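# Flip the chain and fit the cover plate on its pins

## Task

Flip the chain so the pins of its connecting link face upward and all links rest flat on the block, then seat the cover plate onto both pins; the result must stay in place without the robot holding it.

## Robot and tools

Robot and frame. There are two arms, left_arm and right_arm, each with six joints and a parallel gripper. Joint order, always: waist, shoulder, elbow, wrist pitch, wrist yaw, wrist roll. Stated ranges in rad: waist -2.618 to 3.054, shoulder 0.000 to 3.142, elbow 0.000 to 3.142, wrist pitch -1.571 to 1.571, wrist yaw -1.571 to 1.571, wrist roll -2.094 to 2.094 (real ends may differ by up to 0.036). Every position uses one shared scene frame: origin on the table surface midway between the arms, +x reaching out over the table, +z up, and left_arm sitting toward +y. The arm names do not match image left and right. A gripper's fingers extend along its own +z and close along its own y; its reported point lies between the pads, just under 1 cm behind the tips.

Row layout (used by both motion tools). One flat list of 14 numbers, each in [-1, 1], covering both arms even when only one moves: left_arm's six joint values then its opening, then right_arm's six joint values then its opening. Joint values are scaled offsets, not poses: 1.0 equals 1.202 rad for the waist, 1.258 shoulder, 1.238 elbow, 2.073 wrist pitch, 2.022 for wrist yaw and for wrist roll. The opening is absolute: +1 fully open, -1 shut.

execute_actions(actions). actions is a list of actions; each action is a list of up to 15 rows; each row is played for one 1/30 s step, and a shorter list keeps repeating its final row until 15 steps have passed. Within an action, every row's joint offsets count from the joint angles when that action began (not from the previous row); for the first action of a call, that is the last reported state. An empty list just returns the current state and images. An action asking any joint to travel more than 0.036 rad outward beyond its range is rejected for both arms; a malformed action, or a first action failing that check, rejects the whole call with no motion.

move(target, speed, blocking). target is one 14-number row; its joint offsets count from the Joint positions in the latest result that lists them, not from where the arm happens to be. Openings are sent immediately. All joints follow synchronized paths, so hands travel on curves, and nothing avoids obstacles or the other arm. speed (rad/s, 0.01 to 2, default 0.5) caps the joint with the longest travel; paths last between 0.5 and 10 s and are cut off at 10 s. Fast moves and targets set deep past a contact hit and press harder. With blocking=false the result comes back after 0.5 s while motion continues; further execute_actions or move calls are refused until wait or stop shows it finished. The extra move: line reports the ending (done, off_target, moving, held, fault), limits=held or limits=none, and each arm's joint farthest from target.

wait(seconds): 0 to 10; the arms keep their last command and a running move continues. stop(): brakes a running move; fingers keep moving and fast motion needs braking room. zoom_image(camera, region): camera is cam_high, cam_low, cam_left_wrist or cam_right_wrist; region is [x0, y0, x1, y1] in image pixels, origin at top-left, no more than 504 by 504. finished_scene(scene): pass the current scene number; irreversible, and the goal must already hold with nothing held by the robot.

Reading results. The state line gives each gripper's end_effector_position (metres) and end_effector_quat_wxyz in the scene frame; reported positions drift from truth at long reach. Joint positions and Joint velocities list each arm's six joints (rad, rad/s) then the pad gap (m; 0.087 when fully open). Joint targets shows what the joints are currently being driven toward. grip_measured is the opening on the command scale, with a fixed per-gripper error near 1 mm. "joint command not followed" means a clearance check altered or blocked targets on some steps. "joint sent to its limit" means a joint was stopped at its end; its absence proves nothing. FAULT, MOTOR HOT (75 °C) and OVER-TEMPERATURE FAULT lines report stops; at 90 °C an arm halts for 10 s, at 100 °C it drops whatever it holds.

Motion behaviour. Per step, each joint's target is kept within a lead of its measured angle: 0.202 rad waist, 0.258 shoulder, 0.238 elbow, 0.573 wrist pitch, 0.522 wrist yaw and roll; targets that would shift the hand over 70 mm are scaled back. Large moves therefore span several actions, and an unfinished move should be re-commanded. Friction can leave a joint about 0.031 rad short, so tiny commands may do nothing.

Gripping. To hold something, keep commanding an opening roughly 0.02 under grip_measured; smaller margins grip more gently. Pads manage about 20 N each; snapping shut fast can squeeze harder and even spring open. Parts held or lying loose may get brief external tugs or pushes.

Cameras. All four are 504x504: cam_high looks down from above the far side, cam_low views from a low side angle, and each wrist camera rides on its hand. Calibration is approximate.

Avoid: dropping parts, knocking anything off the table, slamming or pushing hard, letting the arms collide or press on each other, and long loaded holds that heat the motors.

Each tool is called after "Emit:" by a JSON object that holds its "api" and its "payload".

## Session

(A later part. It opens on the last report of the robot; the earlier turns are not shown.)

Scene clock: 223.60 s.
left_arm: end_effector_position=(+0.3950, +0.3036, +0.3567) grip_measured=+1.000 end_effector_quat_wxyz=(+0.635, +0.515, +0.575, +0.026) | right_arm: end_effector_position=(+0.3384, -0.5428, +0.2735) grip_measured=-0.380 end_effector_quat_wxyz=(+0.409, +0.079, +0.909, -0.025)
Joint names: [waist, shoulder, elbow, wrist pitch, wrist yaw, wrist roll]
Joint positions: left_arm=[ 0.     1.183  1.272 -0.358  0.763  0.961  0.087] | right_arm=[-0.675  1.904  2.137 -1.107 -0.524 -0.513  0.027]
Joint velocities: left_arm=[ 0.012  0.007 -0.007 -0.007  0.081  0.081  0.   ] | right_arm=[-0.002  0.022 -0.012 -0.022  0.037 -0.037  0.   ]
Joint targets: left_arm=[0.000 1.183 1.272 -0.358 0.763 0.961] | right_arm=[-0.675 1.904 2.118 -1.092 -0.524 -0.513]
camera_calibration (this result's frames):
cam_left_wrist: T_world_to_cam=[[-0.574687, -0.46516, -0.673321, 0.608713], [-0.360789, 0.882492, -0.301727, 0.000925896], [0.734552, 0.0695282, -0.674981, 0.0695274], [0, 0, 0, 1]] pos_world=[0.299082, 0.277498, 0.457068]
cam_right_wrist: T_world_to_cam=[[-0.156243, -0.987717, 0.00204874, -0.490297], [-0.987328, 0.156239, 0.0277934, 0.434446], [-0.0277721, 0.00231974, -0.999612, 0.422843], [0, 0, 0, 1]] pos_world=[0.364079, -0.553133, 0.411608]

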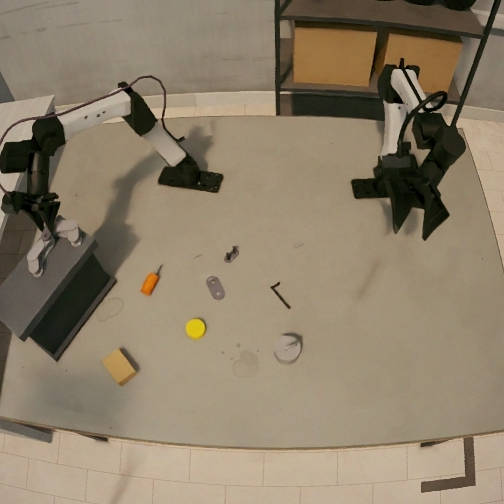

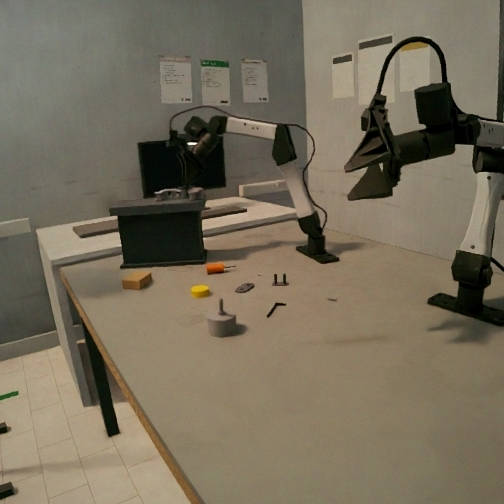

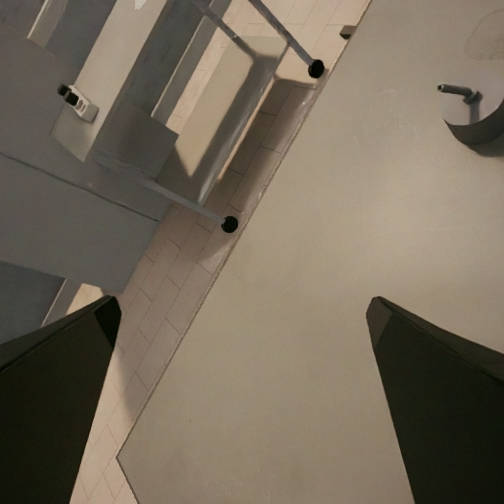

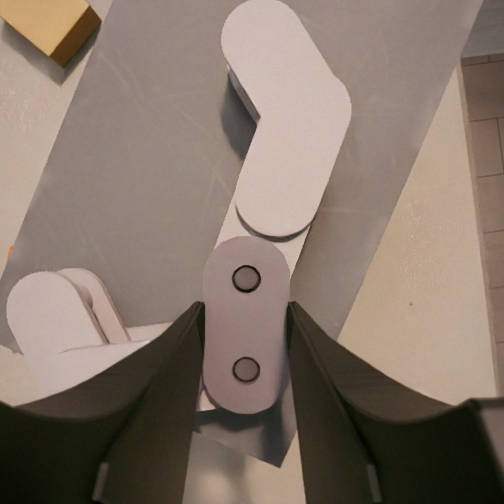

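Both pins in. Lower a little more, release, lift.

Emit:
{"api": "execute_actions", "payload": {"actions": [[[0,0,0,0,0,0,1,0,0,-0.018,0.009,0,0,-0.405],[0,0,0,0,0,0,1,0,0,-0.021,0.0095,0,0,-0.405],[0,0,0,0,0,0,1,0,0,-0.024,0.01,0,0,-0.405],[0,0,0,0,0,0,1,0,0,-0.027,0.0105,0,0,-0.405]],[[0,0,0,0,0,0,1,0,0,0,0,0,0,-0.36],[0,0,0,0,0,0,1,0,0,0,0,0,0,-0.32],[0,0,0,0,0,0,1,0,0,0,0,0,0,-0.25]]]}}

Emit:
{"api": "move", "payload": {"target": [0,0,0,0,0,0,1,0,-0.1,0.03,0.03,0,0,-0.25], "speed": 0.2}}

Emit:
{"api": "zoom_image", "payload": {"camera": "cam_low", "region": [140, 170, 220, 215]}}

Scene clock: 230.00 s.
left_arm: end_effector_position=(+0.3950, +0.3036, +0.3567) grip_measured=+1.000 end_effector_quat_wxyz=(+0.635, +0.515, +0.575, +0.026) | right_arm: end_effector_position=(+0.3384, -0.5428, +0.2690) grip_measured=-0.250 end_effector_quat_wxyz=(+0.407, +0.080, +0.910, -0.022)
Joint names: [waist, shoulder, elbow, wrist pitch, wrist yaw, wrist roll]
Joint positions: left_arm=[ 0.     1.183  1.272 -0.358  0.763  0.961  0.087] | right_arm=[-0.675  1.904  2.122 -1.1   -0.524 -0.513  0.033]
Joint velocities: left_arm=[ 0.012 -0.002 -0.012 -0.066  0.007 -0.037  0.   ] | right_arm=[ 0.002 -0.002 -0.022  0.051  0.022 -0.022  0.   ]
Joint targets: left_arm=[0.000 1.183 1.272 -0.358 0.763 0.961] | right_arm=[-0.675 1.904 2.122 -1.100 -0.524 -0.513]
camera_calibration (this result's frames):
cam_left_wrist: T_world_to_cam=[[-0.574687, -0.46516, -0.673321, 0.608713], [-0.360789, 0.882492, -0.301727, 0.000925896], [0.734552, 0.0695282, -0.674981, 0.0695274], [0, 0, 0, 1]] pos_world=[0.299082, 0.277498, 0.457068]
cam_right_wrist: T_world_to_cam=[[-0.156247, -0.987712, -0.0035051, -0.488795], [-0.987163, 0.156039, 0.0340821, 0.43272], [-0.0331164, 0.00878533, -0.999413, 0.423638], [0, 0, 0, 1]] pos_world=[0.364822, -0.554032, 0.406928]

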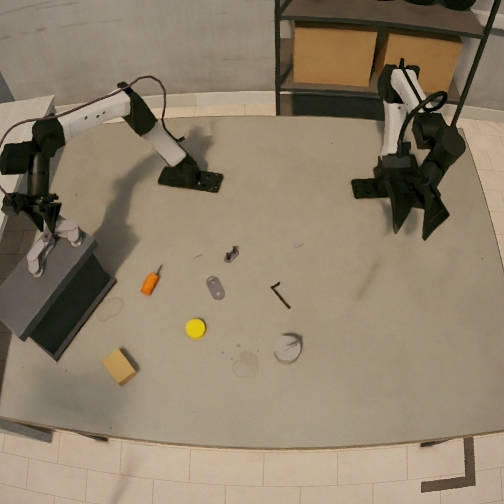

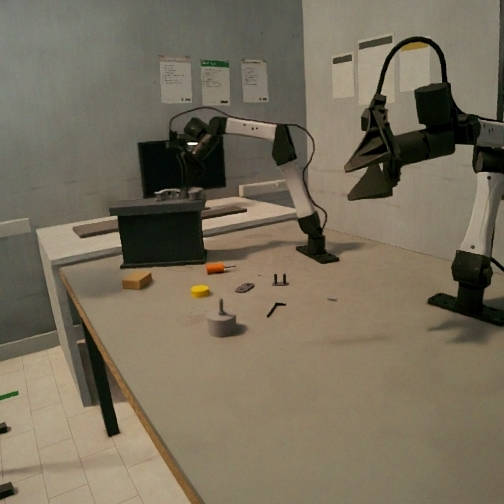

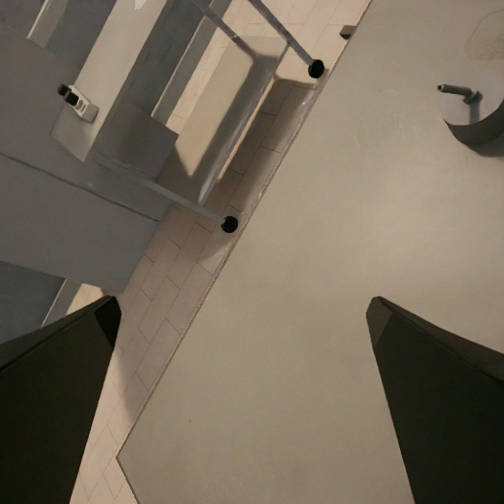

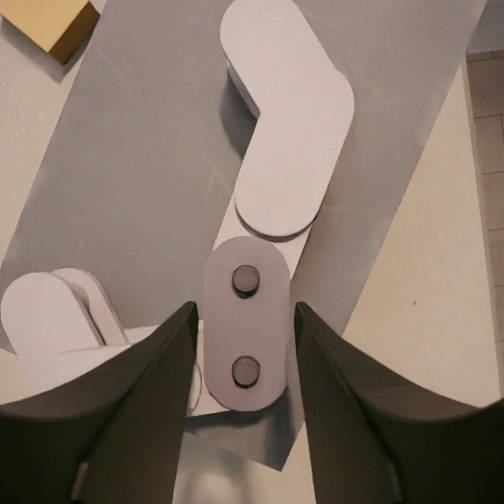

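Scene clock: 231.07 s.
left_arm: end_effector_position=(+0.3950, +0.3036, +0.3567) grip_measured=+1.000 end_effector_quat_wxyz=(+0.635, +0.515, +0.575, +0.026) | right_arm: end_effector_position=(+0.3321, -0.5353, +0.3326) grip_measured=-0.250 end_effector_quat_wxyz=(+0.465, +0.052, +0.880, -0.082)
Joint names: [waist, shoulder, elbow, wrist pitch, wrist yaw, wrist roll]
Joint positions: left_arm=[ 0.     1.183  1.272 -0.358  0.763  0.961  0.087] | right_arm=[-0.675  1.791  2.142 -1.047 -0.524 -0.513  0.033]
Joint velocities: left_arm=[-0.002  0.002 -0.002  0.037  0.037 -0.051  0.   ] | right_arm=[-0.007 -0.007  0.007  0.007  0.022 -0.007 -0.   ]
Joint targets: left_arm=[0.000 1.183 1.272 -0.358 0.763 0.961] | right_arm=[-0.675 1.779 2.159 -1.038 -0.524 -0.513]
move: done; limits=none; left_arm: farthest joint: the waist, 0.000 radians from its target (0.000 radians at the start); right_arm: farthest joint: the elbow, 0.017 radians from its target (0.037 radians at the start)
camera_calibration (this result's frames):
cam_left_wrist: T_world_to_cam=[[-0.574687, -0.46516, -0.673321, 0.608713], [-0.360789, 0.882492, -0.301727, 0.000925896], [0.734552, 0.0695282, -0.674981, 0.0695274], [0, 0, 0, 1]] pos_world=[0.299082, 0.277498, 0.457068]
cam_right_wrist: T_world_to_cam=[[-0.163147, -0.979364, 0.119286, -0.51618], [-0.982909, 0.150893, -0.105457, 0.465468], [0.085281, -0.134453, -0.987243, 0.366877], [0, 0, 0, 1]] pos_world=[0.342012, -0.526436, 0.472857]

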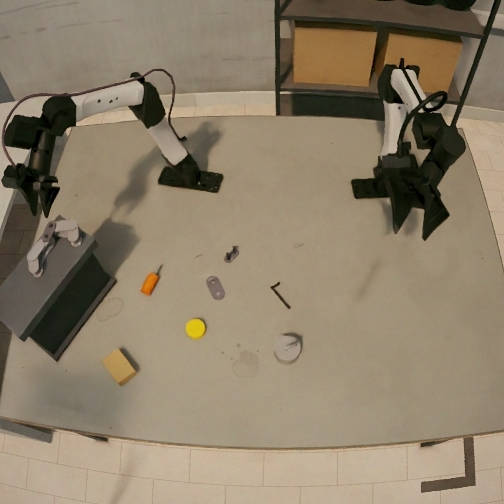

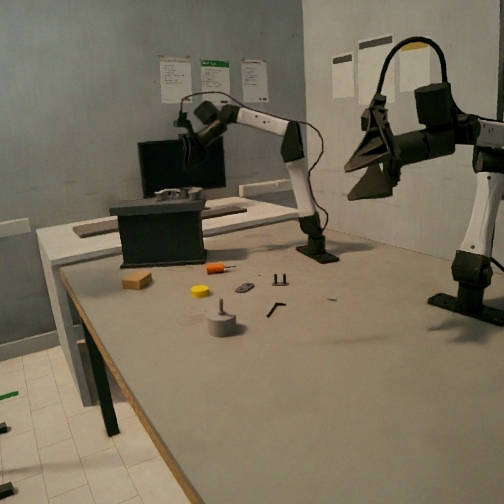

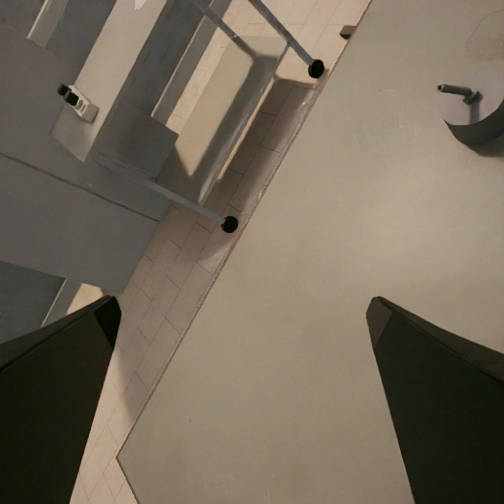

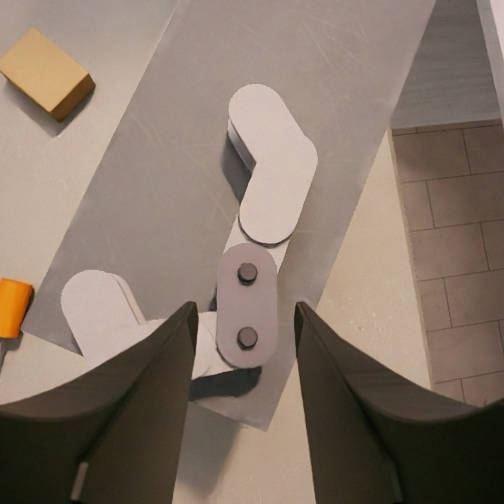

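Region (140, 170, 220, 215) of cam_low's 504x504 image, scaled by 6.300, with more detail than that image has; it fills the top 284 rows of this view, and the rest is white.

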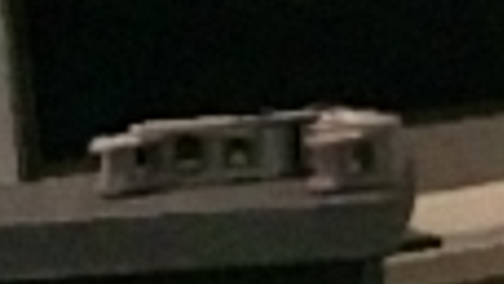

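Emit:
{"api": "move", "payload": {"target": [0,0,0,0,0,0,1,0.207,-0.369,-0.44,0.123,0.265,0.256,-0.7], "speed": 0.6}}

Emit:
{"api": "move", "payload": {"target": [0,0,0,0,0,0,1,0,0,-0.153,0,0,0,-0.7], "speed": 0.3}}

Scene clock: 238.50 s.
left_arm: end_effector_position=(+0.3950, +0.3036, +0.3567) grip_measured=+1.000 end_effector_quat_wxyz=(+0.635, +0.515, +0.575, +0.026) | right_arm: end_effector_position=(+0.2949, -0.4598, +0.3342) grip_measured=-0.700 end_effector_quat_wxyz=(+0.474, +0.271, +0.823, -0.157)
Joint names: [waist, shoulder, elbow, wrist pitch, wrist yaw, wrist roll]
Joint positions: left_arm=[ 0.     1.183  1.272 -0.358  0.763  0.961  0.087] | right_arm=[-0.433  1.34   1.618 -0.803 -0.    -0.001  0.013]
Joint velocities: left_arm=[ 0.017  0.007 -0.002 -0.007 -0.007  0.037  0.   ] | right_arm=[-0.007  0.007 -0.002 -0.007 -0.037  0.007  0.002]
Joint targets: left_arm=[0.000 1.183 1.272 -0.358 0.763 0.961] | right_arm=[-0.426 1.326 1.597 -0.792 0.011 0.005]
move: off_target (right_arm); limits=none; left_arm: farthest joint: the waist, 0.000 radians from its target (0.000 radians at the start); right_arm: farthest joint: the elbow, 0.021 radians from its target (0.545 radians at the start)
camera_calibration (this result's frames):
cam_left_wrist: T_world_to_cam=[[-0.574687, -0.46516, -0.673321, 0.608713], [-0.360789, 0.882492, -0.301727, 0.000925896], [0.734552, 0.0695282, -0.674981, 0.0695274], [0, 0, 0, 1]] pos_world=[0.299082, 0.277498, 0.457068]
cam_right_wrist: T_world_to_cam=[[-0.593069, -0.804822, 0.0230446, -0.209329], [-0.795388, 0.581193, -0.171969, 0.582424], [0.125011, -0.120319, -0.984833, 0.375742], [0, 0, 0, 1]] pos_world=[0.292134, -0.461764, 0.475026]

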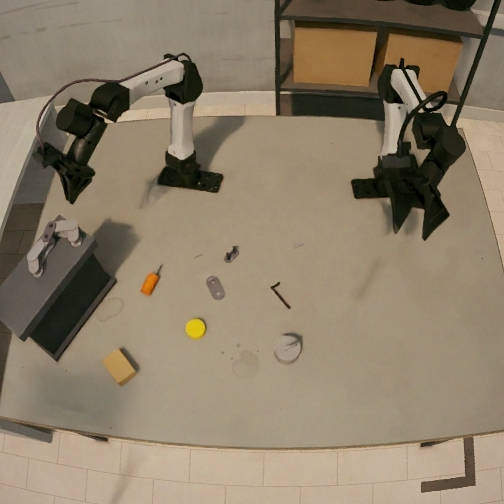

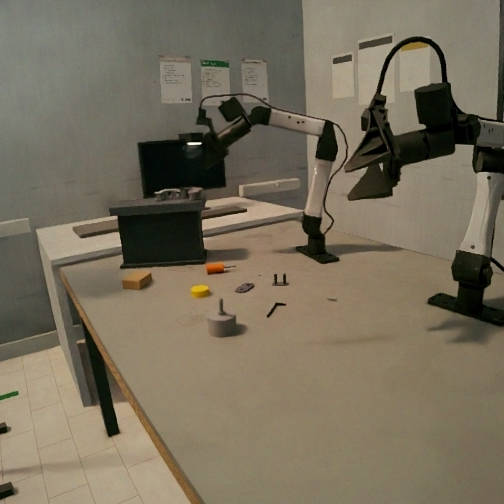

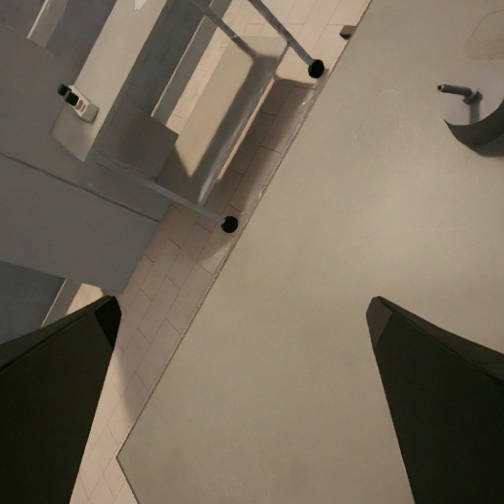

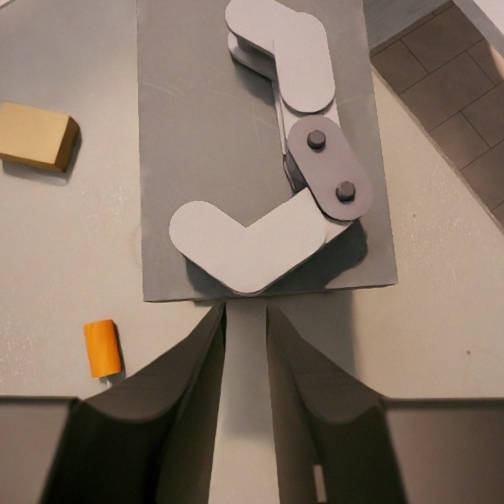

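Scene clock: 239.50 s.
left_arm: end_effector_position=(+0.3950, +0.3036, +0.3567) grip_measured=+1.000 end_effector_quat_wxyz=(+0.635, +0.515, +0.575, +0.026) | right_arm: end_effector_position=(+0.2852, -0.4526, +0.2638) grip_measured=-0.700 end_effector_quat_wxyz=(+0.402, +0.284, +0.860, -0.133)
Joint names: [waist, shoulder, elbow, wrist pitch, wrist yaw, wrist roll]
Joint positions: left_arm=[ 0.     1.183  1.272 -0.358  0.763  0.961  0.087] | right_arm=[-0.433  1.34   1.445 -0.801 -0.    -0.001  0.013]
Joint velocities: left_arm=[-0.017 -0.012  0.022  0.022  0.022  0.037  0.   ] | right_arm=[ 0.002 -0.012  0.007 -0.007  0.051 -0.051  0.   ]
Joint targets: left_arm=[0.000 1.183 1.272 -0.358 0.763 0.961] | right_arm=[-0.433 1.340 1.429 -0.803 -0.000 -0.001]
move: done; limits=none; left_arm: farthest joint: the waist, 0.000 radians from its target (0.000 radians at the start); right_arm: farthest joint: the elbow, 0.016 radians from its target (0.189 radians at the start)
camera_calibration (this result's frames):
cam_left_wrist: T_world_to_cam=[[-0.574687, -0.46516, -0.673321, 0.608713], [-0.360789, 0.882492, -0.301727, 0.000925896], [0.734552, 0.0695282, -0.674981, 0.0695274], [0, 0, 0, 1]] pos_world=[0.299082, 0.277498, 0.457068]
cam_right_wrist: T_world_to_cam=[[-0.589958, -0.807129, 0.0221748, -0.209372], [-0.807352, 0.590068, -0.00193098, 0.521022], [-0.0115261, -0.019042, -0.999752, 0.397238], [0, 0, 0, 1]] pos_world=[0.301705, -0.468864, 0.402789]

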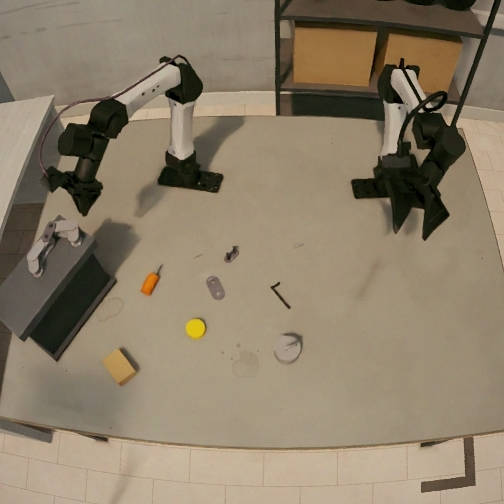

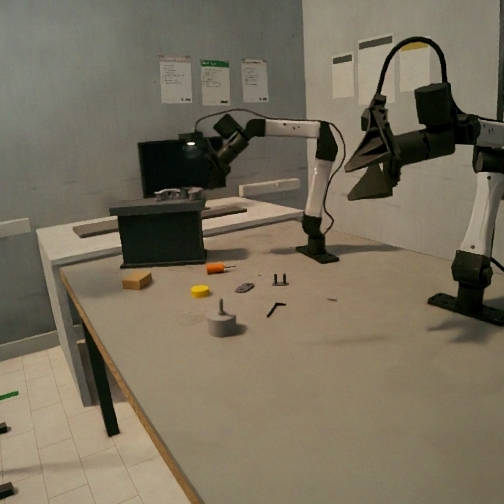

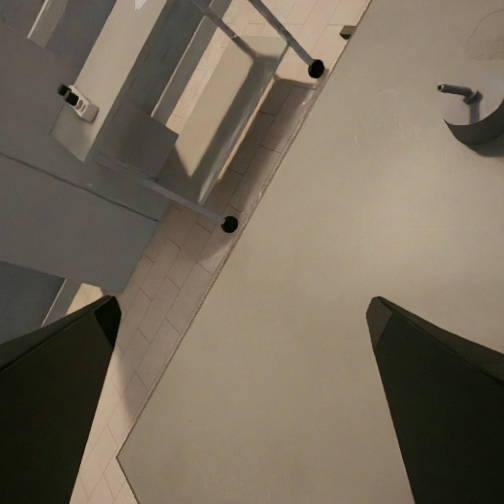

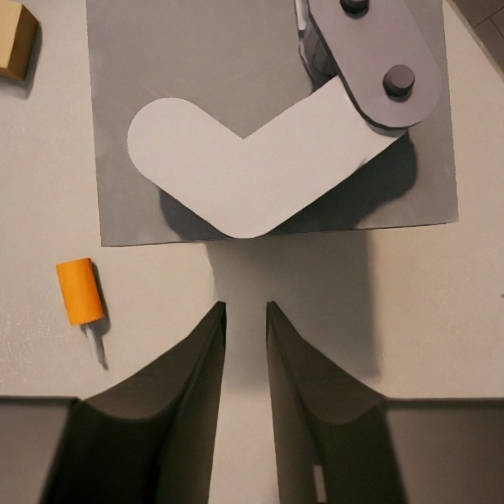

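Emit:
{"api": "finished_scene", "payload": {"scene": 2}}

The scene is finished: the task was done.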